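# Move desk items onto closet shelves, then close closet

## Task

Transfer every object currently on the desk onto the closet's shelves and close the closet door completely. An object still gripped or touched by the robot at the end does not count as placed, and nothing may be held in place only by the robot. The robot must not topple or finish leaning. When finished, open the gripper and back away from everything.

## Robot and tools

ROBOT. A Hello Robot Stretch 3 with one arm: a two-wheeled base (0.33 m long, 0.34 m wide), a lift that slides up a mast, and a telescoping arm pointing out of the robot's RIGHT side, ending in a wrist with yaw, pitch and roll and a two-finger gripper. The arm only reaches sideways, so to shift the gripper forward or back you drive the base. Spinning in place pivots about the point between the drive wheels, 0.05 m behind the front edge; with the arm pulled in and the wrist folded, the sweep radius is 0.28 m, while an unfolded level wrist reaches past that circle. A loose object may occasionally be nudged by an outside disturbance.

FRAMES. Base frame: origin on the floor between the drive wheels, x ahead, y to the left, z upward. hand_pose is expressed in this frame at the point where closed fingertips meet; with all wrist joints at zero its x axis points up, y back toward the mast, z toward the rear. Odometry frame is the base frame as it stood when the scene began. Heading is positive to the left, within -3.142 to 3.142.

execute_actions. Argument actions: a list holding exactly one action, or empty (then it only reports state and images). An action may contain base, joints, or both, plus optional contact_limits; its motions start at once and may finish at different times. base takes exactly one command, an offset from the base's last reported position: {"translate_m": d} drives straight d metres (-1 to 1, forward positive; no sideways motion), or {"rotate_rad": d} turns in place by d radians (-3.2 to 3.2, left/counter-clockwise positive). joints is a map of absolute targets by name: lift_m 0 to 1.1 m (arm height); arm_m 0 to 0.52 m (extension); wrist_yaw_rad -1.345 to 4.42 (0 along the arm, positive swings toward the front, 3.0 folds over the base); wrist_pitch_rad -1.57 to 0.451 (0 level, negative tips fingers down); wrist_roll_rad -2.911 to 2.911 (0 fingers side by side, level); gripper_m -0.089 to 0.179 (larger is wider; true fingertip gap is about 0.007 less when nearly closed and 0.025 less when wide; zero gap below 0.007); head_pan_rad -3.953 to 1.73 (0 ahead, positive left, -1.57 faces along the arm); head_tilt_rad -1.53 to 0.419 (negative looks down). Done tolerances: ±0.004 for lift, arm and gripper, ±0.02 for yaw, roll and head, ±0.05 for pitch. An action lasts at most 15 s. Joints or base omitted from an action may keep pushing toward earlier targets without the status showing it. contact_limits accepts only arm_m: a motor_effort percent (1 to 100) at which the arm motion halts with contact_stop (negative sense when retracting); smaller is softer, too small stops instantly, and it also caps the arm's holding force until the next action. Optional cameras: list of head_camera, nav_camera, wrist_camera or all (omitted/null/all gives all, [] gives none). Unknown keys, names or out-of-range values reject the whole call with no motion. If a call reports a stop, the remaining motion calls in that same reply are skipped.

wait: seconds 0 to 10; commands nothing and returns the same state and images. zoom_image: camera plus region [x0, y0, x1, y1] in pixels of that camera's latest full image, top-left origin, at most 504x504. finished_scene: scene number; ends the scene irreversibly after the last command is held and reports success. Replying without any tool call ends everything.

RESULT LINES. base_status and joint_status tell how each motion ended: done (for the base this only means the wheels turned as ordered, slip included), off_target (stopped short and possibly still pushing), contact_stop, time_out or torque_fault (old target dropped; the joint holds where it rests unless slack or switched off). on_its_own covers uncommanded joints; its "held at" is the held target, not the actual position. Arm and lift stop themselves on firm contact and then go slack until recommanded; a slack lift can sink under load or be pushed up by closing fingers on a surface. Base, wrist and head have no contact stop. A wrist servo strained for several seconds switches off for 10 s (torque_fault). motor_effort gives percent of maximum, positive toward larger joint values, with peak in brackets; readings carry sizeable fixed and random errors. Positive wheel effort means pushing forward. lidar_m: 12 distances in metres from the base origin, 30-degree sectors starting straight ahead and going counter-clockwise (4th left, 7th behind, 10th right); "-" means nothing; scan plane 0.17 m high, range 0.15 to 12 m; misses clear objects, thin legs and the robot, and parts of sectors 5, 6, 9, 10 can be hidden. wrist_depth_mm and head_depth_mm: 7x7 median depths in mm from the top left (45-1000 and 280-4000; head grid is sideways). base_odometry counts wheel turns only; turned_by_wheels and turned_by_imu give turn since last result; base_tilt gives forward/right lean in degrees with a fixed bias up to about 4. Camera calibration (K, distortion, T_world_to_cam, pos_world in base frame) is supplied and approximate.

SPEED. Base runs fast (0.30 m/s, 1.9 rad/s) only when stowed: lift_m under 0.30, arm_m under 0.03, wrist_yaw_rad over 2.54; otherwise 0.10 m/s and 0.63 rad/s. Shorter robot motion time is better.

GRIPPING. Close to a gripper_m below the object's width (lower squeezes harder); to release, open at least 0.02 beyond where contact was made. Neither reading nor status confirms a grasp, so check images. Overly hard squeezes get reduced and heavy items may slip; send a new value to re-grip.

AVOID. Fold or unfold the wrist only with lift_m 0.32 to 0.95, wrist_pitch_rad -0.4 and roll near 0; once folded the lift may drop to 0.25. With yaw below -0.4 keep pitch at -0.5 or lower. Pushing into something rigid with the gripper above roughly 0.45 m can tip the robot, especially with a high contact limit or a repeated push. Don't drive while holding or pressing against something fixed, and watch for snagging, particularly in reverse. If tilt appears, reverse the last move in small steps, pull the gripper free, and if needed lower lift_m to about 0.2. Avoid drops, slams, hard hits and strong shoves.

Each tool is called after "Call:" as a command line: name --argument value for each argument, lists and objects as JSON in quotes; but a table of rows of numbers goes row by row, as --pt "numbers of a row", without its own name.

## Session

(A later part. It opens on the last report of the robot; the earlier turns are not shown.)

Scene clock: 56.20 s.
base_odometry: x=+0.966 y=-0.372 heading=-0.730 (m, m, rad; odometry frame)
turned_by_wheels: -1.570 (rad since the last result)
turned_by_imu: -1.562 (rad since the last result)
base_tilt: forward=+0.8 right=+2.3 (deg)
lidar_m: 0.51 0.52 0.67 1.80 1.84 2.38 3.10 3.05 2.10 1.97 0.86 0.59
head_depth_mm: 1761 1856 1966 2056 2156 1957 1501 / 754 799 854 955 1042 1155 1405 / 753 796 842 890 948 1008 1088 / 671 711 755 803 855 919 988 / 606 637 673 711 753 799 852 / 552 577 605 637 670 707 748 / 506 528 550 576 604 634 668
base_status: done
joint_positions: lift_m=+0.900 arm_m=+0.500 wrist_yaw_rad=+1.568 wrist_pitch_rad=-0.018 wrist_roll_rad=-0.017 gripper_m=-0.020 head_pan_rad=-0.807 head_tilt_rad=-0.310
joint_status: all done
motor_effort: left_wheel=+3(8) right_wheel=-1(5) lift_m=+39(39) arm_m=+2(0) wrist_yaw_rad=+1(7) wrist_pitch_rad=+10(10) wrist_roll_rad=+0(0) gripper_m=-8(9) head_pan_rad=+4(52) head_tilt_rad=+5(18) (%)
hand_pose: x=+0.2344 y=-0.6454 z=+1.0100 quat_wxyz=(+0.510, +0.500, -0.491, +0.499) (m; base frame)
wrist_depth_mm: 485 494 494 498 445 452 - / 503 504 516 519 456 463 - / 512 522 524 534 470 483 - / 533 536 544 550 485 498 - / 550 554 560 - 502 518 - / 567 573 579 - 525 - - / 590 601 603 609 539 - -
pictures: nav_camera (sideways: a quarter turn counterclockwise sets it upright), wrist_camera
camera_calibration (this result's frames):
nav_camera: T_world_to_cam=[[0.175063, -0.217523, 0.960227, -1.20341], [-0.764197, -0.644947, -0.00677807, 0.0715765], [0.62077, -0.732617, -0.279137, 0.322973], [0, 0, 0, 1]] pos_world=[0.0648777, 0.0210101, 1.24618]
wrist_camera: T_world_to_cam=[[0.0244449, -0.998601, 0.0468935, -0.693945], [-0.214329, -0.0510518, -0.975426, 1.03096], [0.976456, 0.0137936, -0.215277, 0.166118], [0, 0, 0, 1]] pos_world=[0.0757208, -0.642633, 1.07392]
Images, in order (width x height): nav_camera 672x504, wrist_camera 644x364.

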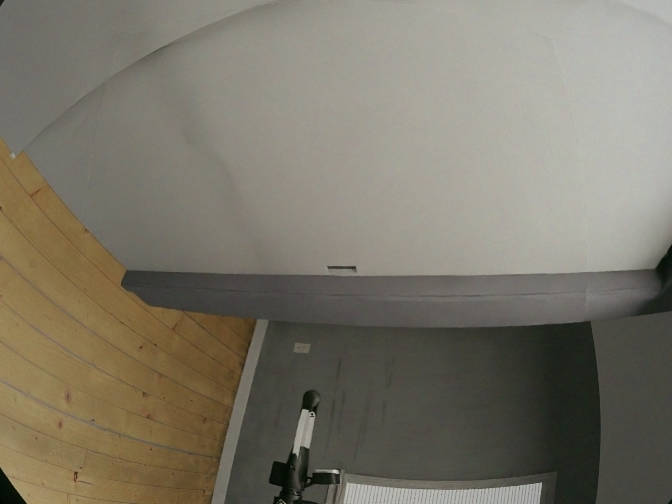

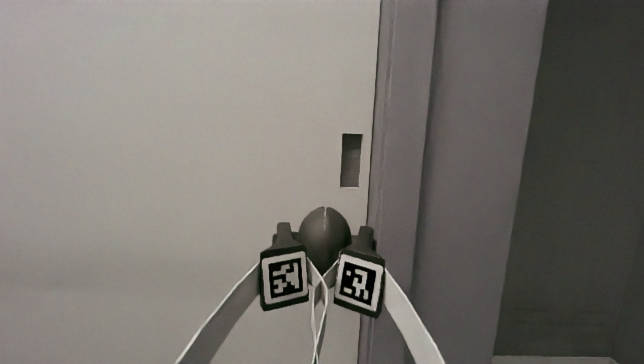

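Call:
execute_actions --actions '[{"base":{"rotate_rad":-0.06},"joints":{"arm_m":0.51}}]' --cameras '[]'

Call:
execute_actions --actions '[{"base":{"translate_m":0.3}}]' --cameras '["wrist_camera"]'

Scene clock: 57.63 s.
base_odometry: x=+0.966 y=-0.372 heading=-0.790 (m, m, rad; odometry frame)
turned_by_wheels: -0.060 (rad since the last result)
turned_by_imu: -0.060 (rad since the last result)
base_tilt: forward=+0.8 right=+2.2 (deg)
lidar_m: 0.51 0.52 0.64 1.81 1.82 2.26 3.56 3.12 2.14 1.97 0.90 0.61
head_depth_mm: 1763 1849 1919 1998 2104 1949 1504 / 847 914 985 2096 2243 1876 1490 / 759 802 846 900 958 1038 1116 / 725 765 812 866 920 995 1072 / 645 676 713 753 799 847 905 / 580 608 635 668 702 740 784 / 528 551 573 600 628 659 692
base_status: done
joint_positions: lift_m=+0.900 arm_m=+0.510 wrist_yaw_rad=+1.568 wrist_pitch_rad=-0.018 wrist_roll_rad=-0.017 gripper_m=-0.020 head_pan_rad=-0.807 head_tilt_rad=-0.310
joint_status: all done
motor_effort: left_wheel=+3(9) right_wheel=-2(10) lift_m=+39(39) arm_m=+2(6) wrist_yaw_rad=+2(2) wrist_pitch_rad=+10(10) wrist_roll_rad=+0(0) gripper_m=-10(10) head_pan_rad=+4(4) head_tilt_rad=+5(5) (%)
hand_pose: x=+0.2344 y=-0.6554 z=+1.0100 quat_wxyz=(+0.510, +0.500, -0.491, +0.499) (m; base frame)
wrist_depth_mm: 508 514 526 540 492 - - / 521 531 550 553 508 - - / 534 551 565 566 524 - - / 551 566 577 592 542 - - / 563 584 600 - 563 - - / 588 603 617 - 585 - - / 601 629 644 640 602 - -
pictures: none
No camera images: the call's "cameras" was empty. Leave "cameras" out to get every camera's image.

Scene clock: 61.63 s.
base_odometry: x=+1.178 y=-0.585 heading=-0.789 (m, m, rad; odometry frame)
turned_by_wheels: +0.000 (rad since the last result)
turned_by_imu: -0.002 (rad since the last result)
base_tilt: forward=+0.9 right=+2.4 (deg)
lidar_m: 0.23 0.22 0.27 0.54 1.87 2.32 3.42 3.21 2.10 1.92 0.43 0.28
head_depth_mm: 501 548 603 666 714 759 812 / 418 449 488 531 582 648 733 / 359 382 409 439 475 516 567 / 314 332 352 374 399 429 463 / 288 295 309 327 345 367 392 / - - 286 293 304 320 339 / - - - - - 291 299
base_status: done
joint_positions: lift_m=+0.900 arm_m=+0.510 wrist_yaw_rad=+1.568 wrist_pitch_rad=-0.018 wrist_roll_rad=-0.017 gripper_m=-0.020 head_pan_rad=-0.807 head_tilt_rad=-0.310
joint_status: not commanded
motor_effort: left_wheel=+3(7) right_wheel=-1(4) lift_m=+38(39) arm_m=+2(2) wrist_yaw_rad=+1(2) wrist_pitch_rad=+10(10) wrist_roll_rad=+0(0) gripper_m=-10(9) head_pan_rad=+4(4) head_tilt_rad=+5(6) (%)
hand_pose: x=+0.2344 y=-0.6554 z=+1.0100 quat_wxyz=(+0.510, +0.500, -0.491, +0.499) (m; base frame)
wrist_depth_mm: 243 248 254 258 194 212 217 / 250 255 260 267 200 219 225 / 257 262 268 276 207 226 233 / 264 269 277 286 213 234 242 / 273 280 288 - 221 244 250 / 280 288 295 - 229 252 259 / 291 298 310 312 237 261 271
pictures: wrist_camera
camera_calibration (this result's frames):
wrist_camera: T_world_to_cam=[[0.0244487, -0.998601, 0.0468936, -0.703935], [-0.214329, -0.0510528, -0.975426, 1.03044], [0.976455, 0.0137973, -0.215277, 0.166258], [0, 0, 0, 1]] pos_world=[0.0757208, -0.652636, 1.07392]
Images, in order (width x height): wrist_camera 644x364.

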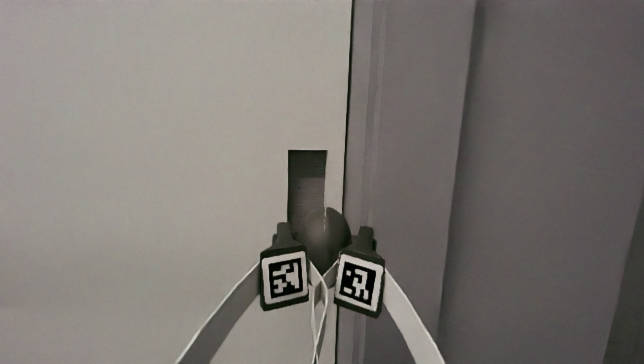

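Call:
execute_actions --actions '[{"base":{"translate_m":0.11},"joints":{"arm_m":0.49}}]' --cameras '["wrist_camera"]'

Scene clock: 64.03 s.
base_odometry: x=+1.255 y=-0.663 heading=-0.789 (m, m, rad; odometry frame)
turned_by_wheels: +0.000 (rad since the last result)
turned_by_imu: -0.001 (rad since the last result)
base_tilt: forward=+0.9 right=+2.3 (deg)
lidar_m: 0.15 0.15 0.15 0.26 1.89 2.34 3.52 3.21 2.09 0.70 0.26 0.17
head_depth_mm: - 301 318 354 401 462 549 / - - - 296 311 342 388 / - - - - - 293 307 / - - - - - - - / - - - - - - - / - - - - - - - / - - - - - - -
base_status: done
joint_positions: lift_m=+0.900 arm_m=+0.490 wrist_yaw_rad=+1.570 wrist_pitch_rad=-0.018 wrist_roll_rad=-0.017 gripper_m=-0.020 head_pan_rad=-0.807 head_tilt_rad=-0.309
joint_status: all done
motor_effort: left_wheel=+2(7) right_wheel=+0(4) lift_m=+39(39) arm_m=-2(6) wrist_yaw_rad=+0(1) wrist_pitch_rad=+10(11) wrist_roll_rad=+0(0) gripper_m=-9(9) head_pan_rad=+5(5) head_tilt_rad=+5(5) (%)
hand_pose: x=+0.2344 y=-0.6356 z=+1.0099 quat_wxyz=(+0.509, +0.500, -0.491, +0.499) (m; base frame)
wrist_depth_mm: 146 149 153 157 145 91 91 / 151 154 158 162 144 93 93 / 155 158 163 167 143 96 97 / 160 163 167 174 142 98 100 / 165 168 174 - 142 102 104 / 171 174 178 - 127 105 108 / 176 180 187 193 148 109 113
pictures: wrist_camera
camera_calibration (this result's frames):
wrist_camera: T_world_to_cam=[[0.0256685, -0.998571, 0.0468831, -0.684423], [-0.214639, -0.05131, -0.975345, 1.03118], [0.976356, 0.0149727, -0.215649, 0.16712], [0, 0, 0, 1]] pos_world=[0.0757317, -0.633037, 1.07389]
Images, in order (width x height): wrist_camera 644x364.

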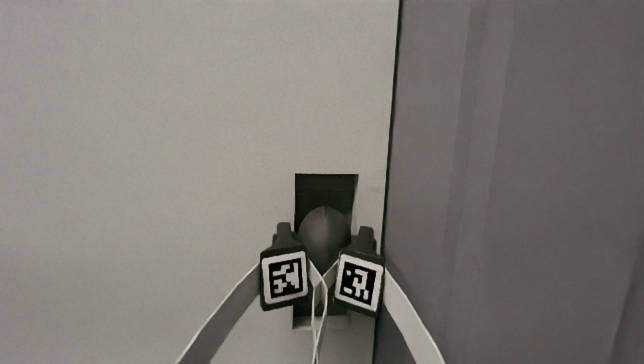

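Call:
execute_actions --actions '[{"joints":{"arm_m":0.35},"contact_limits":{"arm_m":20}}]' --cameras '["wrist_camera"]'

Scene clock: 67.90 s.
base_odometry: x=+1.255 y=-0.663 heading=-0.790 (m, m, rad; odometry frame)
turned_by_wheels: -0.001 (rad since the last result)
turned_by_imu: -0.044 (rad since the last result)
base_tilt: forward=+0.7 right=+2.4 (deg)
lidar_m: 0.15 0.15 0.15 0.23 1.88 2.27 3.97 3.41 2.13 1.91 0.26 0.16
head_depth_mm: 302 319 352 395 448 523 728 / - - 294 308 333 373 424 / - - - - - 300 318 / - - - - - - - / - - - - - - - / - - - - - - - / - - - - - - -
base_status: not commanded
joint_positions: lift_m=+0.900 arm_m=+0.350 wrist_yaw_rad=+1.515 wrist_pitch_rad=-0.022 wrist_roll_rad=-0.017 gripper_m=-0.020 head_pan_rad=-0.806 head_tilt_rad=-0.308
joint_status: all done
on_its_own: wrist_yaw_rad is held at +1.517, not at your +1.570, by its stall guard, which is not easing now
motor_effort: left_wheel=-9(34) right_wheel=+16(25) lift_m=+39(39) arm_m=-2(7) wrist_yaw_rad=+1(58) wrist_pitch_rad=+12(15) wrist_roll_rad=+0(0) gripper_m=-10(16) head_pan_rad=+4(5) head_tilt_rad=+5(5) (%)
contact_limits: arm_m 20 (drawing in: default 17, maximum 27; extending or still: default 22, maximum 36)
hand_pose: x=+0.2339 y=-0.5095 z=+1.0089 quat_wxyz=(+0.524, +0.487, -0.503, +0.484) (m; base frame)
wrist_depth_mm: 138 143 150 158 481 381 185 / 142 147 155 163 483 383 186 / 146 151 159 168 515 382 185 / 151 156 164 176 487 254 185 / 155 161 170 - 542 253 185 / 160 167 175 - 559 253 186 / 165 172 185 196 528 254 187
pictures: wrist_camera
camera_calibration (this result's frames):
wrist_camera: T_world_to_cam=[[-0.0283652, -0.998502, 0.0467842, -0.5457], [-0.220855, -0.0393861, -0.974511, 1.04327], [0.974894, -0.0379747, -0.219407, 0.142674], [0, 0, 0, 1]] pos_world=[0.0758415, -0.498375, 1.07351]
Images, in order (width x height): wrist_camera 644x364.

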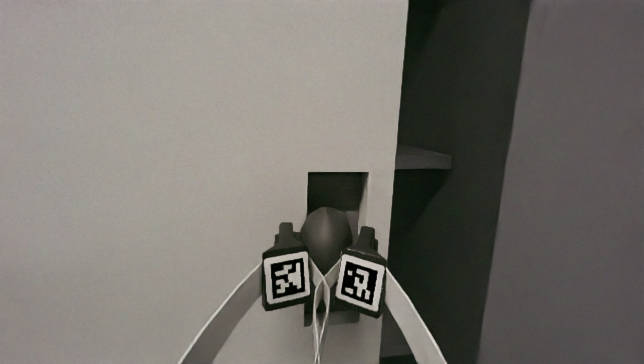

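It opens.

Call:
execute_actions --actions '[{"joints":{"arm_m":0.0},"contact_limits":{"arm_m":20}}]' --cameras '["wrist_camera","nav_camera"]'

Scene clock: 74.73 s.
base_odometry: x=+1.255 y=-0.663 heading=-0.789 (m, m, rad; odometry frame)
turned_by_wheels: +0.001 (rad since the last result)
turned_by_imu: -0.179 (rad since the last result)
base_tilt: forward=+0.8 right=+2.4 (deg)
lidar_m: 0.16 0.15 0.15 0.19 0.82 2.06 3.19 3.87 2.36 1.92 0.69 0.19
head_depth_mm: 549 574 602 636 684 1755 1459 / 580 607 632 664 703 745 788 / 695 728 767 808 859 911 952 / - 738 299 311 329 354 381 / - - - - - 295 303 / - - - - - - - / - - - - - - -
base_status: not commanded
joint_positions: lift_m=+0.900 arm_m=+0.002 wrist_yaw_rad=+1.293 wrist_pitch_rad=-0.027 wrist_roll_rad=-0.017 gripper_m=-0.020 head_pan_rad=-0.806 head_tilt_rad=-0.308
joint_status: all done
joint sent to its limit — the command would take arm_m past its lower limit, so that joint was sent only as far as its limit.
on_its_own: wrist_yaw_rad is held at +1.297, not at your +1.570, by its stall guard, which is not easing now
motor_effort: left_wheel=+6(51) right_wheel=+4(40) lift_m=+39(39) arm_m=-2(7) wrist_yaw_rad=+4(97) wrist_pitch_rad=+16(25) wrist_roll_rad=+1(1) gripper_m=-11(22) head_pan_rad=+4(4) head_tilt_rad=+5(5) (%)
contact_limits: arm_m 20 (drawing in: default 17, maximum 27; extending or still: default 22, maximum 36)
hand_pose: x=+0.2243 y=-0.2174 z=+1.0076 quat_wxyz=(+0.575, +0.430, -0.553, +0.422) (m; base frame)
wrist_depth_mm: 112 123 141 165 708 568 390 / 115 126 145 171 709 580 396 / 118 129 150 178 693 588 400 / 121 133 155 192 742 594 405 / 124 137 159 - 774 595 410 / 127 141 160 - 727 606 415 / 129 145 177 207 829 617 418
pictures: nav_camera (sideways: a quarter turn counterclockwise sets it upright), wrist_camera
camera_calibration (this result's frames):
nav_camera: T_world_to_cam=[[0.174151, -0.216057, 0.960724, -1.20405], [-0.763359, -0.645938, -0.00689054, 0.0717178], [0.622057, -0.732178, -0.27742, 0.32073], [0, 0, 0, 1]] pos_world=[0.0649197, 0.0210137, 1.24623]
wrist_camera: T_world_to_cam=[[-0.247404, -0.967778, 0.0468812, -0.198552], [-0.228874, 0.0113567, -0.97339, 1.06312], [0.941492, -0.25155, -0.224309, 0.128793], [0, 0, 0, 1]] pos_world=[0.0729396, -0.17183, 1.07302]
Images, in order (width x height): nav_camera 672x504, wrist_camera 644x364.

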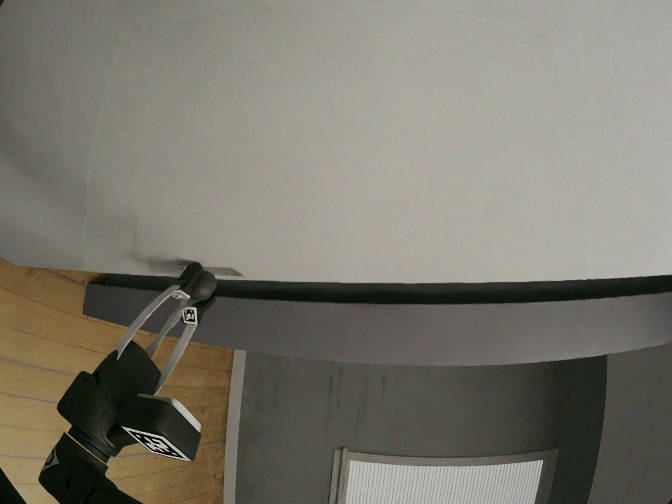

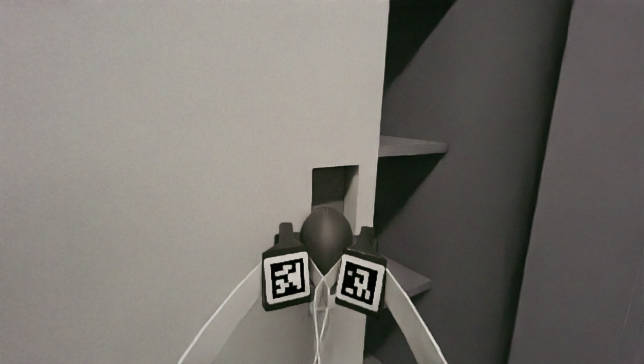

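Call:
execute_actions --actions '[{"base":{"translate_m":-0.6},"joints":{"head_pan_rad":0,"head_tilt_rad":-0.3}}]' --cameras '["nav_camera"]'

Scene clock: 82.20 s.
base_odometry: x=+0.833 y=-0.237 heading=-0.790 (m, m, rad; odometry frame)
turned_by_wheels: +0.000 (rad since the last result)
turned_by_imu: +0.000 (rad since the last result)
base_tilt: forward=+0.8 right=+2.3 (deg)
lidar_m: 0.67 0.67 0.73 1.67 1.66 1.82 2.83 2.98 2.61 2.13 2.12 0.89
head_depth_mm: 681 723 769 833 1275 1472 1508 / 656 698 739 790 844 908 984 / 635 671 711 757 811 868 936 / 617 648 686 727 775 829 892 / 556 585 618 653 696 741 794 / 537 567 597 629 667 711 760 / 521 548 577 609 643 686 726
base_status: done
joint_positions: lift_m=+0.900 arm_m=+0.002 wrist_yaw_rad=+1.294 wrist_pitch_rad=-0.024 wrist_roll_rad=-0.017 gripper_m=-0.020 head_pan_rad=-0.007 head_tilt_rad=-0.308
joint_status: all done
on_its_own: wrist_yaw_rad is held at +1.297, not at your +1.570, by its stall guard, which is not easing now
motor_effort: left_wheel=+1(4) right_wheel=+1(3) lift_m=+39(39) arm_m=-2(2) wrist_yaw_rad=+3(3) wrist_pitch_rad=+14(15) wrist_roll_rad=+1(0) gripper_m=-8(10) head_pan_rad=+5(53) head_tilt_rad=+5(2) (%)
hand_pose: x=+0.2245 y=-0.2172 z=+1.0083 quat_wxyz=(+0.574, +0.430, -0.554, +0.423) (m; base frame)
wrist_depth_mm: 496 596 677 - 931 - - / 506 606 696 - 959 - - / 520 622 726 - 995 - - / 531 643 748 - - - - / 543 656 770 - - - - / 560 678 776 - - - - / 574 697 850 - - - -
pictures: nav_camera (sideways: a quarter turn counterclockwise sets it upright)
camera_calibration (this result's frames):
nav_camera: T_world_to_cam=[[0.276284, -0.0260014, 0.960724, -1.20467], [-0.0699182, -0.997529, -0.00689053, 0.0674878], [0.958529, -0.0652683, -0.27742, 0.318678], [0, 0, 0, 1]] pos_world=[0.0320883, 0.0567974, 1.24623]
Images, in order (width x height): nav_camera 672x504.

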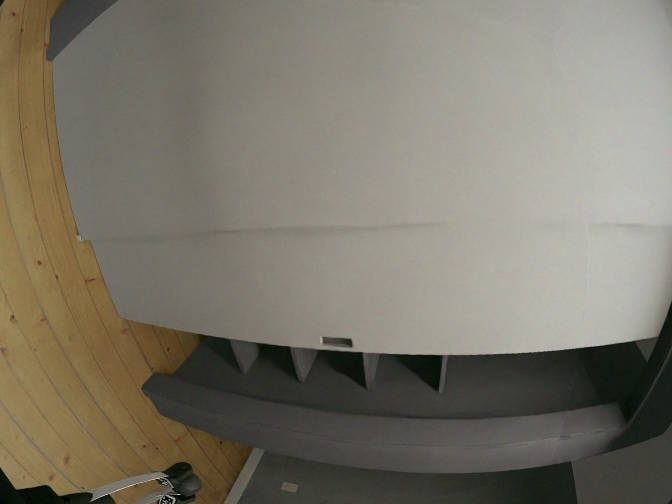

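Call:
execute_actions --actions '[{"base":{"rotate_rad":3.0},"joints":{"wrist_yaw_rad":3.0,"wrist_pitch_rad":-0.4,"lift_m":0.5,"gripper_m":0.1}}]' --cameras '["nav_camera","head_camera"]'

Scene clock: 88.03 s.
base_odometry: x=+0.833 y=-0.237 heading=+2.210 (m, m, rad; odometry frame)
turned_by_wheels: +3.000 (rad since the last result)
turned_by_imu: +2.984 (rad since the last result)
base_tilt: forward=+0.8 right=+2.4 (deg)
lidar_m: 2.39 2.99 2.92 2.19 2.15 1.11 0.74 0.67 0.70 0.94 1.66 1.72
head_depth_mm: 2030 2119 2184 2231 2335 1966 1492 / 2377 2444 2524 2642 2589 1957 1501 / 2790 2946 3008 3166 2789 1958 1505 / 3257 3432 3584 3717 2757 1942 1505 / 3107 3292 3498 3585 2731 1953 1496 / 2976 3160 3309 3502 2746 1927 1491 / 2814 2999 3138 3304 2722 1937 1488
base_status: done
joint_positions: lift_m=+0.500 arm_m=+0.002 wrist_yaw_rad=+2.998 wrist_pitch_rad=-0.415 wrist_roll_rad=-0.017 gripper_m=+0.100 head_pan_rad=-0.007 head_tilt_rad=-0.308
joint_status: all done
motor_effort: left_wheel=-1(6) right_wheel=+2(6) lift_m=+26(34) arm_m=-2(2) wrist_yaw_rad=+2(5) wrist_pitch_rad=+9(12) wrist_roll_rad=+1(1) gripper_m=+1(80) head_pan_rad=+5(5) head_tilt_rad=+4(5) (%)
hand_pose: x=+0.0110 y=+0.0752 z=+0.5138 quat_wxyz=(+0.194, +0.694, +0.097, +0.686) (m; base frame)
wrist_depth_mm: - - - - - - - / - - - - - - - / - - - - - - - / - - - - - - - / 909 913 909 928 936 954 952 / 767 788 785 766 788 780 791 / 663 662 667 679 675 681 682
pictures: head_camera (sideways: a quarter turn clockwise sets it upright), nav_camera (sideways: a quarter turn counterclockwise sets it upright)
camera_calibration (this result's frames):
head_camera: T_world_to_cam=[[-0.275197, -0.0106794, -0.961329, 1.27217], [-0.0382802, 0.999267, -0.000142515, 0.00339477], [0.960625, 0.0367607, -0.275404, 0.307971], [0, 0, 0, 1]] pos_world=[0.0543843, -0.00112737, 1.30779]
nav_camera: T_world_to_cam=[[0.276288, -0.0259637, 0.960724, -1.20467], [-0.0697818, -0.997538, -0.00689053, 0.067487], [0.958538, -0.0651373, -0.27742, 0.318678], [0, 0, 0, 1]] pos_world=[0.0320805, 0.056801, 1.24623]
Images, in order (width x height): head_camera 896x504, nav_camera 672x504.

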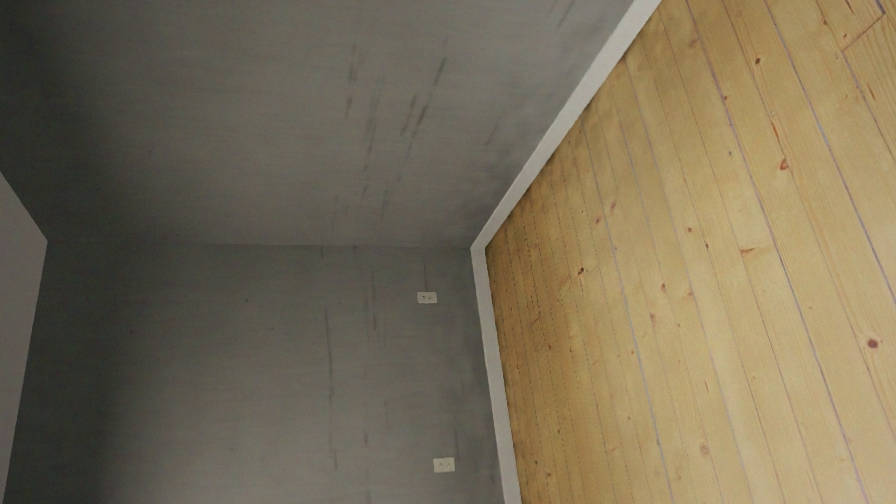

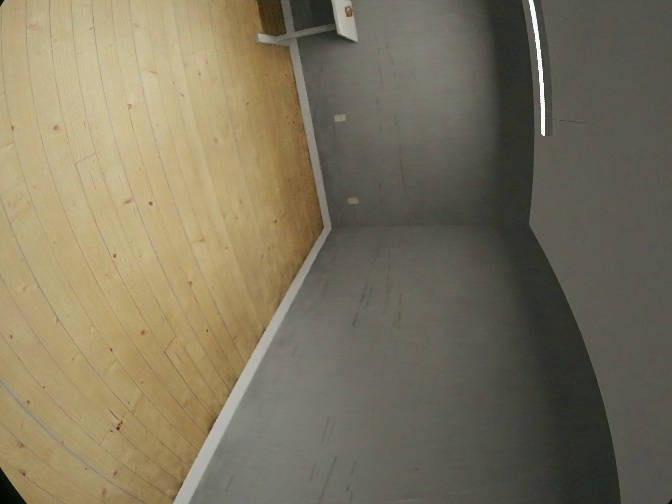

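Desk is ~50° left. Stow, turn, drive.

Call:
execute_actions --actions '[{"base":{"rotate_rad":0.75},"joints":{"lift_m":0.27}}]' --cameras '[]'

Call:
execute_actions --actions '[{"base":{"translate_m":1.0}}]' --cameras '[]'

Call:
execute_actions --actions '[{"base":{"translate_m":0.7},"joints":{"head_tilt_rad":-0.5}}]' --cameras '["head_camera","nav_camera"]'

Scene clock: 91.10 s.
base_odometry: x=+0.833 y=-0.237 heading=+2.960 (m, m, rad; odometry frame)
turned_by_wheels: +0.750 (rad since the last result)
turned_by_imu: +0.746 (rad since the last result)
base_tilt: forward=+0.8 right=+2.4 (deg)
lidar_m: 2.97 2.48 2.12 2.12 0.84 0.67 0.67 0.77 1.66 1.66 1.90 3.24
head_depth_mm: 2807 2991 3114 3294 2804 1966 1506 / 2898 3065 3226 3436 2796 1972 1504 / 2981 3181 3334 3480 2783 1967 1497 / 3142 3240 3435 3657 2790 1937 1502 / 3213 3396 3574 3872 2780 1932 1508 / 3323 3520 3745 3822 2755 1935 1494 / 3007 3250 3319 3412 2752 1930 1491
base_status: done
joint_positions: lift_m=+0.270 arm_m=+0.002 wrist_yaw_rad=+2.998 wrist_pitch_rad=-0.415 wrist_roll_rad=-0.017 gripper_m=+0.100 head_pan_rad=-0.007 head_tilt_rad=-0.308
joint_status: all done
motor_effort: left_wheel=-1(6) right_wheel=+2(4) lift_m=+25(27) arm_m=-2(2) wrist_yaw_rad=+2(2) wrist_pitch_rad=+9(9) wrist_roll_rad=+1(1) gripper_m=+0(0) head_pan_rad=+5(5) head_tilt_rad=+4(5) (%)
hand_pose: x=+0.0110 y=+0.0751 z=+0.2837 quat_wxyz=(+0.195, +0.694, +0.097, +0.686) (m; base frame)
wrist_depth_mm: - - - - - - - / - - - - - - - / 808 892 920 923 947 956 955 / 700 702 720 715 744 741 741 / 566 574 583 587 598 596 600 / 484 501 - 526 498 502 505 / - - - - 427 431 436
pictures: none
No camera images: the call's "cameras" was empty. Leave "cameras" out to get every camera's image.

Scene clock: 96.03 s.
base_odometry: x=-0.151 y=-0.056 heading=+2.960 (m, m, rad; odometry frame)
turned_by_wheels: +0.000 (rad since the last result)
turned_by_imu: -0.001 (rad since the last result)
base_tilt: forward=+1.0 right=+2.3 (deg)
lidar_m: 1.99 2.17 1.88 1.88 2.15 1.69 1.65 1.85 1.90 1.90 2.18 2.42
head_depth_mm: 1996 2103 2207 2336 2445 1951 1501 / 2059 2165 2289 2402 2506 1943 1500 / 2120 2232 2367 2141 2561 1949 1503 / 2209 2321 2464 2374 2642 1949 1491 / 2249 2380 2562 2344 2799 1941 1497 / 2358 2512 2659 2635 2730 1932 1491 / 2430 2597 2748 2491 2577 1941 1492
base_status: done
joint_positions: lift_m=+0.270 arm_m=+0.002 wrist_yaw_rad=+2.998 wrist_pitch_rad=-0.415 wrist_roll_rad=-0.017 gripper_m=+0.100 head_pan_rad=-0.007 head_tilt_rad=-0.308
joint_status: not commanded
motor_effort: left_wheel=-1(4) right_wheel=+2(7) lift_m=+25(26) arm_m=-2(2) wrist_yaw_rad=+2(2) wrist_pitch_rad=+9(8) wrist_roll_rad=+1(1) gripper_m=+1(1) head_pan_rad=+4(4) head_tilt_rad=+4(5) (%)
hand_pose: x=+0.0108 y=+0.0752 z=+0.2837 quat_wxyz=(+0.194, +0.694, +0.098, +0.686) (m; base frame)
wrist_depth_mm: - - - - - - - / - - - - - - - / 898 909 925 932 949 964 968 / 697 701 707 715 721 738 748 / 573 578 582 589 593 590 594 / 489 503 - 523 502 502 505 / - - - - 431 430 435
pictures: none
No camera images: the call's "cameras" was empty. Leave "cameras" out to get every camera's image.

Scene clock: 100.17 s.
base_odometry: x=-0.839 y=+0.070 heading=+2.960 (m, m, rad; odometry frame)
turned_by_wheels: +0.000 (rad since the last result)
turned_by_imu: -0.001 (rad since the last result)
base_tilt: forward=+0.8 right=+2.3 (deg)
lidar_m: 1.28 1.88 1.69 1.69 1.96 2.35 2.34 2.41 2.07 2.07 2.03 1.74
head_depth_mm: 1377 1491 1616 1755 1898 1589 1290 / 1406 1537 1663 1285 1904 1589 1293 / 1471 1595 1699 1295 1902 1584 1298 / 1495 1638 1787 1288 2054 1581 1292 / 1542 1689 1819 1293 2065 1593 1292 / 1591 1766 1885 1366 2060 1593 1301 / 1656 1820 1972 1450 2049 1582 1289
base_status: done
joint_positions: lift_m=+0.270 arm_m=+0.002 wrist_yaw_rad=+2.998 wrist_pitch_rad=-0.415 wrist_roll_rad=-0.017 gripper_m=+0.100 head_pan_rad=-0.007 head_tilt_rad=-0.495
joint_status: all done
motor_effort: left_wheel=-1(5) right_wheel=+1(9) lift_m=+26(26) arm_m=-2(2) wrist_yaw_rad=+1(1) wrist_pitch_rad=+9(9) wrist_roll_rad=+1(1) gripper_m=+1(1) head_pan_rad=+5(5) head_tilt_rad=-3(23) (%)
hand_pose: x=+0.0108 y=+0.0752 z=+0.2837 quat_wxyz=(+0.194, +0.694, +0.098, +0.686) (m; base frame)
wrist_depth_mm: - - - - - - - / - - - - - - - / 899 904 913 931 943 976 963 / 699 711 721 728 720 738 745 / 570 576 583 588 598 600 608 / 483 499 - 527 496 503 504 / - - - - 432 433 435
pictures: head_camera (sideways: a quarter turn clockwise sets it upright), nav_camera (sideways: a quarter turn counterclockwise sets it upright)
camera_calibration (this result's frames):
head_camera: T_world_to_cam=[[-0.448832, -0.00952245, -0.893566, 1.18479], [-0.0376537, 0.999257, 0.00826444, -0.007553], [0.892823, 0.0373554, -0.448857, 0.534112], [0, 0, 0, 1]] pos_world=[0.0546188, -0.00112252, 1.29849]
nav_camera: T_world_to_cam=[[0.449792, -0.0271196, 0.892722, -1.11697], [-0.0698362, -0.997547, 0.0048825, 0.0521599], [0.890399, -0.0645404, -0.450582, 0.544444], [0, 0, 0, 1]] pos_world=[0.0212759, 0.0568787, 1.24221]
Images, in order (width x height): head_camera 896x504, nav_camera 672x504.

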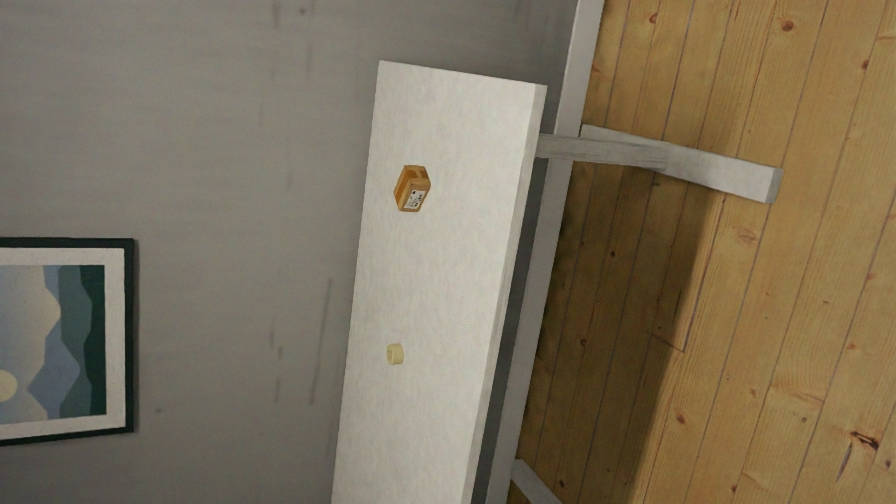

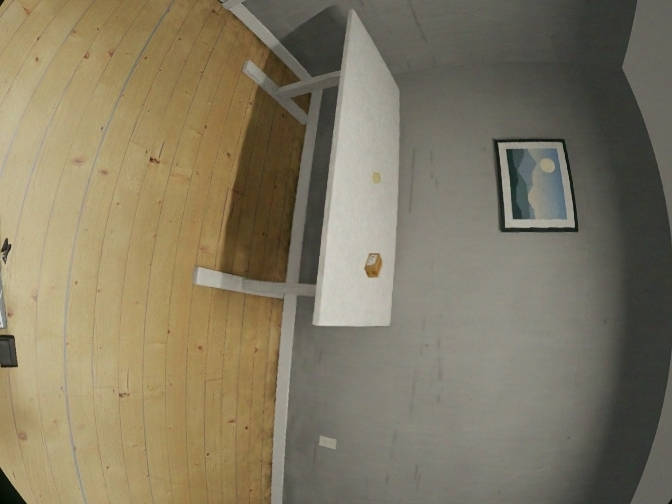

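Call:
execute_actions --actions '[{"base":{"rotate_rad":0.17}}]' --cameras '[]'

Call:
execute_actions --actions '[{"base":{"translate_m":0.64}}]' --cameras '[]'

Call:
execute_actions --actions '[{"base":{"rotate_rad":1.12},"joints":{"lift_m":0.9,"head_pan_rad":-1.57,"head_tilt_rad":-0.7}}]' --cameras '[]'

Call:
execute_actions --actions '[{"joints":{"wrist_yaw_rad":0,"wrist_pitch_rad":-0.6,"gripper_m":0.15}}]' --cameras '["head_camera","wrist_camera"]'

Scene clock: 101.73 s.
base_odometry: x=-0.839 y=+0.070 heading=+3.130 (m, m, rad; odometry frame)
turned_by_wheels: +0.170 (rad since the last result)
turned_by_imu: +0.168 (rad since the last result)
base_tilt: forward=+0.8 right=+2.4 (deg)
lidar_m: 1.76 1.81 1.69 1.73 2.19 2.34 2.35 2.23 2.07 2.09 1.87 1.28
head_depth_mm: 1398 1511 1622 1295 1476 1550 1292 / 1458 1577 1697 1289 1981 1545 1301 / 1523 1656 1792 1295 2064 1592 1295 / 1603 1761 1877 1372 2048 1600 1296 / 1707 1873 1978 1464 2062 1591 1298 / 1816 1979 2088 1564 2054 1588 1298 / 1908 2072 2113 2035 2037 1589 1294
base_status: done
joint_positions: lift_m=+0.270 arm_m=+0.002 wrist_yaw_rad=+2.998 wrist_pitch_rad=-0.415 wrist_roll_rad=-0.017 gripper_m=+0.100 head_pan_rad=-0.007 head_tilt_rad=-0.495
joint_status: not commanded
motor_effort: left_wheel=-1(8) right_wheel=+2(6) lift_m=+26(26) arm_m=-2(3) wrist_yaw_rad=+1(2) wrist_pitch_rad=+9(9) wrist_roll_rad=+1(1) gripper_m=-1(1) head_pan_rad=+5(5) head_tilt_rad=-2(2) (%)
hand_pose: x=+0.0108 y=+0.0752 z=+0.2837 quat_wxyz=(+0.194, +0.694, +0.098, +0.686) (m; base frame)
wrist_depth_mm: - - - - - - - / - - - - - - - / 892 891 929 932 939 970 972 / 703 710 706 720 731 730 739 / 572 578 584 587 591 599 595 / 483 502 - 526 497 504 504 / - - - - 429 428 435
pictures: none
No camera images: the call's "cameras" was empty. Leave "cameras" out to get every camera's image.

Scene clock: 105.60 s.
base_odometry: x=-1.479 y=+0.078 heading=+3.130 (m, m, rad; odometry frame)
turned_by_wheels: +0.000 (rad since the last result)
turned_by_imu: -0.001 (rad since the last result)
base_tilt: forward=+0.9 right=+2.4 (deg)
lidar_m: 1.16 1.31 1.42 1.45 1.86 2.90 2.97 2.51 2.33 1.84 1.24 0.70
head_depth_mm: 909 976 1056 1140 918 709 578 / 935 1036 1120 1185 916 707 578 / 979 1082 1180 1228 920 710 578 / 1031 1148 1251 1293 915 710 609 / 1086 1211 1336 1293 918 710 1198 / 1174 1283 1430 1293 919 710 1258 / 1251 1375 1531 1279 914 733 1286
base_status: done
joint_positions: lift_m=+0.270 arm_m=+0.002 wrist_yaw_rad=+2.998 wrist_pitch_rad=-0.415 wrist_roll_rad=-0.017 gripper_m=+0.100 head_pan_rad=-0.007 head_tilt_rad=-0.495
joint_status: not commanded
motor_effort: left_wheel=-1(5) right_wheel=+2(9) lift_m=+26(26) arm_m=-2(2) wrist_yaw_rad=+1(2) wrist_pitch_rad=+8(9) wrist_roll_rad=+1(0) gripper_m=+2(1) head_pan_rad=+4(5) head_tilt_rad=-3(3) (%)
hand_pose: x=+0.0108 y=+0.0752 z=+0.2836 quat_wxyz=(+0.194, +0.694, +0.098, +0.686) (m; base frame)
wrist_depth_mm: - - - - - - - / - - - - - - - / 904 919 916 938 941 954 987 / 696 697 716 724 722 735 742 / 572 578 583 588 588 599 601 / 484 503 - 520 495 504 506 / - - - - 426 431 438
pictures: none
No camera images: the call's "cameras" was empty. Leave "cameras" out to get every camera's image.

Scene clock: 112.17 s.
base_odometry: x=-1.479 y=+0.078 heading=-2.034 (m, m, rad; odometry frame)
turned_by_wheels: +1.120 (rad since the last result)
turned_by_imu: +1.112 (rad since the last result)
base_tilt: forward=+0.8 right=+2.4 (deg)
lidar_m: 1.42 1.47 1.99 2.90 3.00 2.44 2.32 1.69 1.20 0.70 1.18 1.31
head_depth_mm: 926 1041 1190 1322 754 - - / 930 1051 1151 929 734 646 - / 937 1052 1153 928 733 648 - / 940 1058 1159 878 735 - - / 942 1059 1165 933 734 640 1121 / 947 1068 1165 931 738 640 1175 / 948 1074 1175 935 736 642 1171
base_status: done
joint_positions: lift_m=+0.900 arm_m=+0.002 wrist_yaw_rad=+2.998 wrist_pitch_rad=-0.415 wrist_roll_rad=-0.017 gripper_m=+0.100 head_pan_rad=-1.563 head_tilt_rad=-0.692
joint_status: all done
motor_effort: left_wheel=-1(7) right_wheel=+3(7) lift_m=+44(44) arm_m=-2(2) wrist_yaw_rad=+2(1) wrist_pitch_rad=+9(9) wrist_roll_rad=+1(1) gripper_m=+0(1) head_pan_rad=-4(59) head_tilt_rad=-4(22) (%)
hand_pose: x=+0.0108 y=+0.0751 z=+0.9129 quat_wxyz=(+0.194, +0.694, +0.098, +0.686) (m; base frame)
wrist_depth_mm: - - - - - - - / - - - - - - - / - - - - - - - / - - - - - - - / - - - - - - - / - - - - - - - / - - - - - - -
pictures: none
No camera images: the call's "cameras" was empty. Leave "cameras" out to get every camera's image.

Scene clock: 114.67 s.
base_odometry: x=-1.479 y=+0.078 heading=-2.034 (m, m, rad; odometry frame)
turned_by_wheels: +0.000 (rad since the last result)
turned_by_imu: +0.000 (rad since the last result)
base_tilt: forward=+0.8 right=+2.3 (deg)
lidar_m: 1.43 1.47 1.99 2.90 2.99 2.44 2.33 1.70 1.20 0.69 1.18 1.32
head_depth_mm: 930 1042 1184 1315 755 - - / 933 1048 1147 927 754 - - / 937 1055 1160 930 767 - - / 941 1055 1159 884 734 632 1170 / 942 1060 1164 930 735 640 1169 / 945 1068 1173 928 737 640 1177 / 950 1069 1171 932 739 642 1170
base_status: not commanded
joint_positions: lift_m=+0.900 arm_m=+0.002 wrist_yaw_rad=+0.003 wrist_pitch_rad=-0.611 wrist_roll_rad=-0.017 gripper_m=+0.150 head_pan_rad=-1.563 head_tilt_rad=-0.692
joint_status: all done
motor_effort: left_wheel=-1(1) right_wheel=+3(2) lift_m=+44(44) arm_m=-2(2) wrist_yaw_rad=-1(2) wrist_pitch_rad=+6(8) wrist_roll_rad=+1(0) gripper_m=+0(81) head_pan_rad=-4(5) head_tilt_rad=-4(4) (%)
hand_pose: x=-0.0210 y=-0.3434 z=+0.8717 quat_wxyz=(+0.681, +0.215, -0.668, -0.210) (m; base frame)
wrist_depth_mm: 727 747 753 763 808 871 865 / 565 582 595 531 594 972 978 / 478 479 480 485 485 - - / 405 408 409 413 413 - - / 353 361 356 357 361 380 - / 311 - 312 313 316 - - / 297 292 294 290 288 285 995
pictures: head_camera (sideways: a quarter turn clockwise sets it upright), wrist_camera
camera_calibration (this result's frames):
head_camera: T_world_to_cam=[[-0.0174457, 0.614925, -0.788393, 1.04502], [0.998613, 0.0498995, 0.0168228, -0.0250131], [0.0496851, -0.787005, -0.614942, 0.755344], [0, 0, 0, 1]] pos_world=[0.00568001, -0.0468995, 1.2888]
wrist_camera: T_world_to_cam=[[-0.998417, -0.0507702, 0.0242043, -0.0559378], [-0.0534558, 0.722723, -0.689068, 0.876232], [0.0174911, -0.689271, -0.724292, 0.563711], [0, 0, 0, 1]] pos_world=[-0.0188695, -0.247563, 1.01343]
Images, in order (width x height): head_camera 896x504, wrist_camera 644x364.

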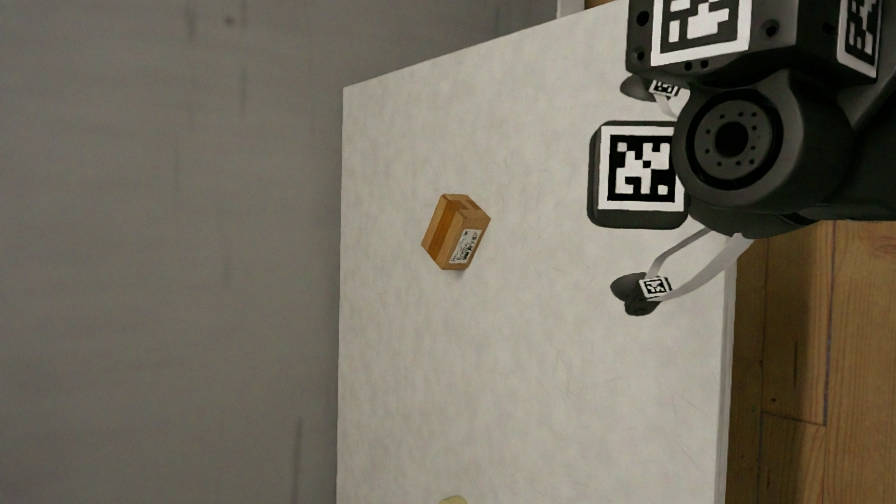

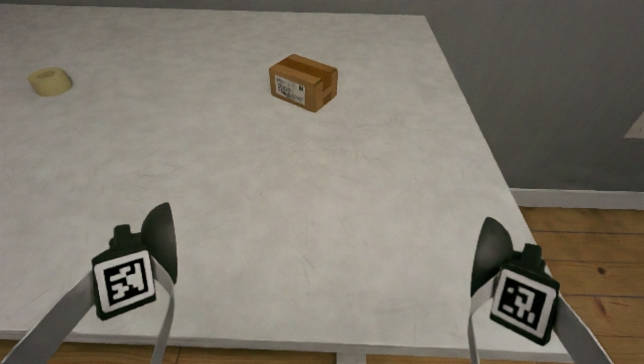

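Call:
execute_actions --actions '[{"base":{"translate_m":0.045},"joints":{"arm_m":0.375,"gripper_m":0.175}}]' --cameras '[]'

Call:
execute_actions --actions '[{"joints":{"lift_m":0.78}}]' --cameras '["wrist_camera"]'

Scene clock: 118.73 s.
base_odometry: x=-1.499 y=+0.037 heading=-2.034 (m, m, rad; odometry frame)
turned_by_wheels: +0.000 (rad since the last result)
turned_by_imu: -0.001 (rad since the last result)
base_tilt: forward=+0.9 right=+2.4 (deg)
lidar_m: 1.38 1.43 1.92 2.90 2.99 2.48 2.37 1.70 1.20 0.70 1.18 1.27
head_depth_mm: 924 1041 - 891 719 619 1164 / 929 1034 - 921 732 622 1164 / 933 1052 - 862 735 620 1160 / 936 1052 1159 895 734 640 1170 / 943 1060 1163 932 736 639 1170 / 945 1065 1167 931 736 641 1171 / 947 1066 1175 929 737 640 1169
base_status: done
joint_positions: lift_m=+0.900 arm_m=+0.375 wrist_yaw_rad=+0.001 wrist_pitch_rad=-0.612 wrist_roll_rad=-0.017 gripper_m=+0.175 head_pan_rad=-1.563 head_tilt_rad=-0.692
joint_status: all done
motor_effort: left_wheel=-1(3) right_wheel=+3(6) lift_m=+43(44) arm_m=+2(3) wrist_yaw_rad=+0(2) wrist_pitch_rad=+7(7) wrist_roll_rad=+0(1) gripper_m=+1(82) head_pan_rad=-4(5) head_tilt_rad=-4(4) (%)
hand_pose: x=-0.0213 y=-0.7157 z=+0.8715 quat_wxyz=(+0.680, +0.215, -0.668, -0.211) (m; base frame)
wrist_depth_mm: 520 513 514 513 508 503 498 / 562 555 561 557 555 563 564 / 474 480 476 478 484 610 639 / 402 403 408 409 409 412 739 / 350 350 353 355 355 361 885 / 316 310 314 258 314 315 - / 273 278 274 236 280 283 635
pictures: none
No camera images: the call's "cameras" was empty. Leave "cameras" out to get every camera's image.

Scene clock: 120.67 s.
base_odometry: x=-1.499 y=+0.037 heading=-2.034 (m, m, rad; odometry frame)
turned_by_wheels: +0.000 (rad since the last result)
turned_by_imu: +0.000 (rad since the last result)
base_tilt: forward=+0.8 right=+2.4 (deg)
lidar_m: 1.38 1.43 1.92 2.90 2.99 2.49 2.36 1.69 1.20 0.70 1.17 1.27
head_depth_mm: 928 1039 1178 1284 - - 1144 / 930 1044 1155 - 732 621 1167 / 938 1044 1150 - 735 622 1160 / 936 1057 1157 947 733 639 1173 / 943 1062 1163 930 736 642 1170 / 949 1062 1168 930 735 639 1173 / 945 1067 1168 933 737 641 1175
base_status: not commanded
joint_positions: lift_m=+0.780 arm_m=+0.375 wrist_yaw_rad=+0.001 wrist_pitch_rad=-0.612 wrist_roll_rad=-0.017 gripper_m=+0.175 head_pan_rad=-1.563 head_tilt_rad=-0.692
joint_status: all done
motor_effort: left_wheel=-1(1) right_wheel=+2(3) lift_m=+26(39) arm_m=+2(2) wrist_yaw_rad=-1(1) wrist_pitch_rad=+7(7) wrist_roll_rad=+1(1) gripper_m=-1(1) head_pan_rad=-4(4) head_tilt_rad=-4(5) (%)
hand_pose: x=-0.0213 y=-0.7156 z=+0.7522 quat_wxyz=(+0.680, +0.215, -0.668, -0.211) (m; base frame)
wrist_depth_mm: 429 431 437 439 447 485 505 / 339 340 343 344 348 350 550 / 278 280 283 283 284 287 287 / 238 238 175 170 241 243 243 / 206 207 164 147 199 213 211 / - 183 180 139 181 185 187 / 164 164 165 162 165 166 166
pictures: wrist_camera
camera_calibration (this result's frames):
wrist_camera: T_world_to_cam=[[-0.998488, -0.0493778, 0.0241567, -0.0711902], [-0.0524314, 0.723478, -0.688354, 1.0629], [0.0165126, -0.688579, -0.724973, 0.221569], [0, 0, 0, 1]] pos_world=[-0.0190118, -0.619934, 0.894004]
Images, in order (width x height): wrist_camera 644x364.

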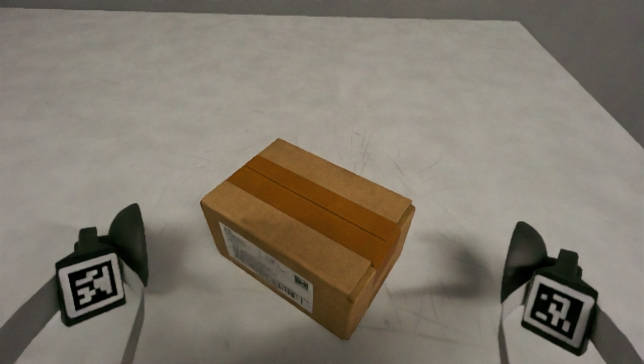

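Call:
execute_actions --actions '[{"joints":{"lift_m":0.765,"arm_m":0.395}}]' --cameras '[]'

Call:
execute_actions --actions '[{"joints":{"gripper_m":0.0}}]' --cameras '[]'

Call:
execute_actions --actions '[{"joints":{"lift_m":0.9,"arm_m":0.0}}]' --cameras '["wrist_camera"]'

Scene clock: 121.80 s.
base_odometry: x=-1.499 y=+0.037 heading=-2.034 (m, m, rad; odometry frame)
turned_by_wheels: +0.000 (rad since the last result)
turned_by_imu: +0.000 (rad since the last result)
base_tilt: forward=+0.9 right=+2.3 (deg)
lidar_m: 1.38 1.43 1.92 2.89 3.00 2.48 2.37 1.70 1.20 0.70 1.17 1.27
head_depth_mm: 925 1040 1186 1038 - - - / 931 1045 1143 - 733 621 1172 / 931 1052 1154 - 735 622 1161 / 937 1056 1156 930 735 637 1170 / 940 1066 1161 928 735 638 1170 / 947 1067 1164 933 736 641 1170 / 949 1068 1172 935 737 642 1169
base_status: not commanded
joint_positions: lift_m=+0.765 arm_m=+0.395 wrist_yaw_rad=+0.001 wrist_pitch_rad=-0.612 wrist_roll_rad=-0.017 gripper_m=+0.175 head_pan_rad=-1.563 head_tilt_rad=-0.692
joint_status: all done
motor_effort: left_wheel=-1(1) right_wheel=+2(2) lift_m=+25(31) arm_m=+2(3) wrist_yaw_rad=-1(0) wrist_pitch_rad=+7(7) wrist_roll_rad=+1(1) gripper_m=+0(1) head_pan_rad=-4(4) head_tilt_rad=-4(4) (%)
hand_pose: x=-0.0213 y=-0.7356 z=+0.7372 quat_wxyz=(+0.680, +0.215, -0.668, -0.211) (m; base frame)
wrist_depth_mm: 392 394 399 402 405 409 481 / 307 312 314 314 315 318 514 / 254 256 258 259 258 262 262 / 216 217 148 149 220 221 222 / 188 189 132 129 137 194 193 / - 167 156 115 161 169 170 / 149 149 150 124 151 151 151
pictures: none
No camera images: the call's "cameras" was empty. Leave "cameras" out to get every camera's image.

Scene clock: 124.03 s.
base_odometry: x=-1.499 y=+0.037 heading=-2.034 (m, m, rad; odometry frame)
turned_by_wheels: +0.000 (rad since the last result)
turned_by_imu: +0.000 (rad since the last result)
base_tilt: forward=+0.8 right=+2.3 (deg)
lidar_m: 1.38 1.43 1.92 2.89 3.00 2.49 2.37 1.69 1.20 0.70 1.18 1.27
head_depth_mm: 925 1043 1180 1042 - - - / 931 1048 1142 - 732 621 1167 / 933 1052 1154 - 734 622 1160 / 934 1057 1157 928 735 640 1171 / 943 1059 1162 929 735 639 1173 / 944 1063 1166 931 736 640 1174 / 953 1066 1180 932 736 640 1174
base_status: not commanded
joint_positions: lift_m=+0.765 arm_m=+0.395 wrist_yaw_rad=+0.001 wrist_pitch_rad=-0.607 wrist_roll_rad=-0.017 gripper_m=+0.002 head_pan_rad=-1.563 head_tilt_rad=-0.692
joint_status: all done
motor_effort: left_wheel=-1(1) right_wheel=+2(3) lift_m=+26(25) arm_m=+2(2) wrist_yaw_rad=-1(1) wrist_pitch_rad=+4(7) wrist_roll_rad=+1(1) gripper_m=-48(98) head_pan_rad=-4(4) head_tilt_rad=-5(4) (%)
hand_pose: x=-0.0213 y=-0.7364 z=+0.7380 quat_wxyz=(+0.681, +0.214, -0.668, -0.210) (m; base frame)
wrist_depth_mm: 397 403 406 408 410 415 476 / 312 316 317 319 319 323 513 / 256 258 258 261 262 263 264 / 218 219 213 149 222 223 224 / 190 190 130 127 128 193 194 / 167 171 148 114 114 170 171 / 153 150 151 121 146 149 152
pictures: none
No camera images: the call's "cameras" was empty. Leave "cameras" out to get every camera's image.

Scene clock: 128.13 s.
base_odometry: x=-1.499 y=+0.037 heading=-2.034 (m, m, rad; odometry frame)
turned_by_wheels: +0.000 (rad since the last result)
turned_by_imu: +0.000 (rad since the last result)
base_tilt: forward=+0.8 right=+2.4 (deg)
lidar_m: 1.38 1.43 1.93 2.89 3.00 2.49 2.37 1.69 1.20 0.70 1.17 1.27
head_depth_mm: 929 1037 1185 962 742 - - / 928 1040 1142 924 754 - - / 932 1055 1153 927 770 - - / 938 1053 1153 931 745 623 1170 / 941 1063 1164 931 734 642 1173 / 943 1069 1172 929 737 642 1171 / 948 1068 1175 931 738 642 1170
base_status: not commanded
joint_positions: lift_m=+0.900 arm_m=+0.002 wrist_yaw_rad=+0.001 wrist_pitch_rad=-0.620 wrist_roll_rad=-0.017 gripper_m=+0.026 head_pan_rad=-1.563 head_tilt_rad=-0.692
joint_status: all done
joint sent to its limit — the command would take arm_m past its lower limit, so that joint was sent only as far as its limit.
on_its_own: gripper_m is held at +0.024, not at your +0.000, by its stall guard, which is still easing
motor_effort: left_wheel=-1(1) right_wheel=+2(1) lift_m=+45(49) arm_m=-3(1) wrist_yaw_rad=-1(1) wrist_pitch_rad=+11(11) wrist_roll_rad=+1(1) gripper_m=-37(48) head_pan_rad=-4(4) head_tilt_rad=-5(4) (%)
hand_pose: x=-0.0213 y=-0.3420 z=+0.8699 quat_wxyz=(+0.680, +0.218, -0.667, -0.214) (m; base frame)
wrist_depth_mm: 715 725 737 748 741 868 849 / 547 573 584 581 587 950 958 / 470 472 474 480 481 505 - / 401 402 391 149 406 412 - / 352 349 130 127 128 360 - / 309 317 152 114 114 319 323 / 298 293 290 123 280 285 287
pictures: wrist_camera
camera_calibration (this result's frames):
wrist_camera: T_world_to_cam=[[-0.998488, -0.0495649, 0.0237775, -0.0553187], [-0.052437, 0.728863, -0.682648, 0.870484], [0.0165049, -0.682863, -0.73036, 0.570901], [0, 0, 0, 1]] pos_world=[-0.0190121, -0.247359, 1.01251]
Images, in order (width x height): wrist_camera 644x364.

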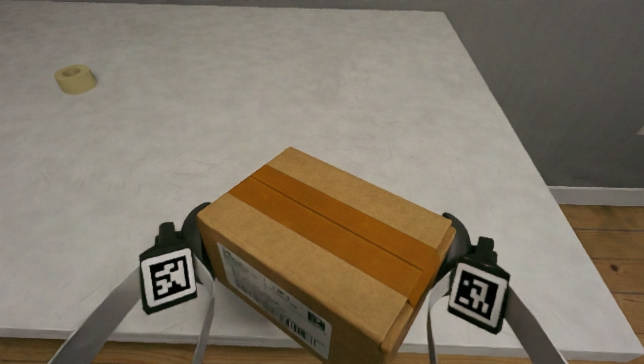

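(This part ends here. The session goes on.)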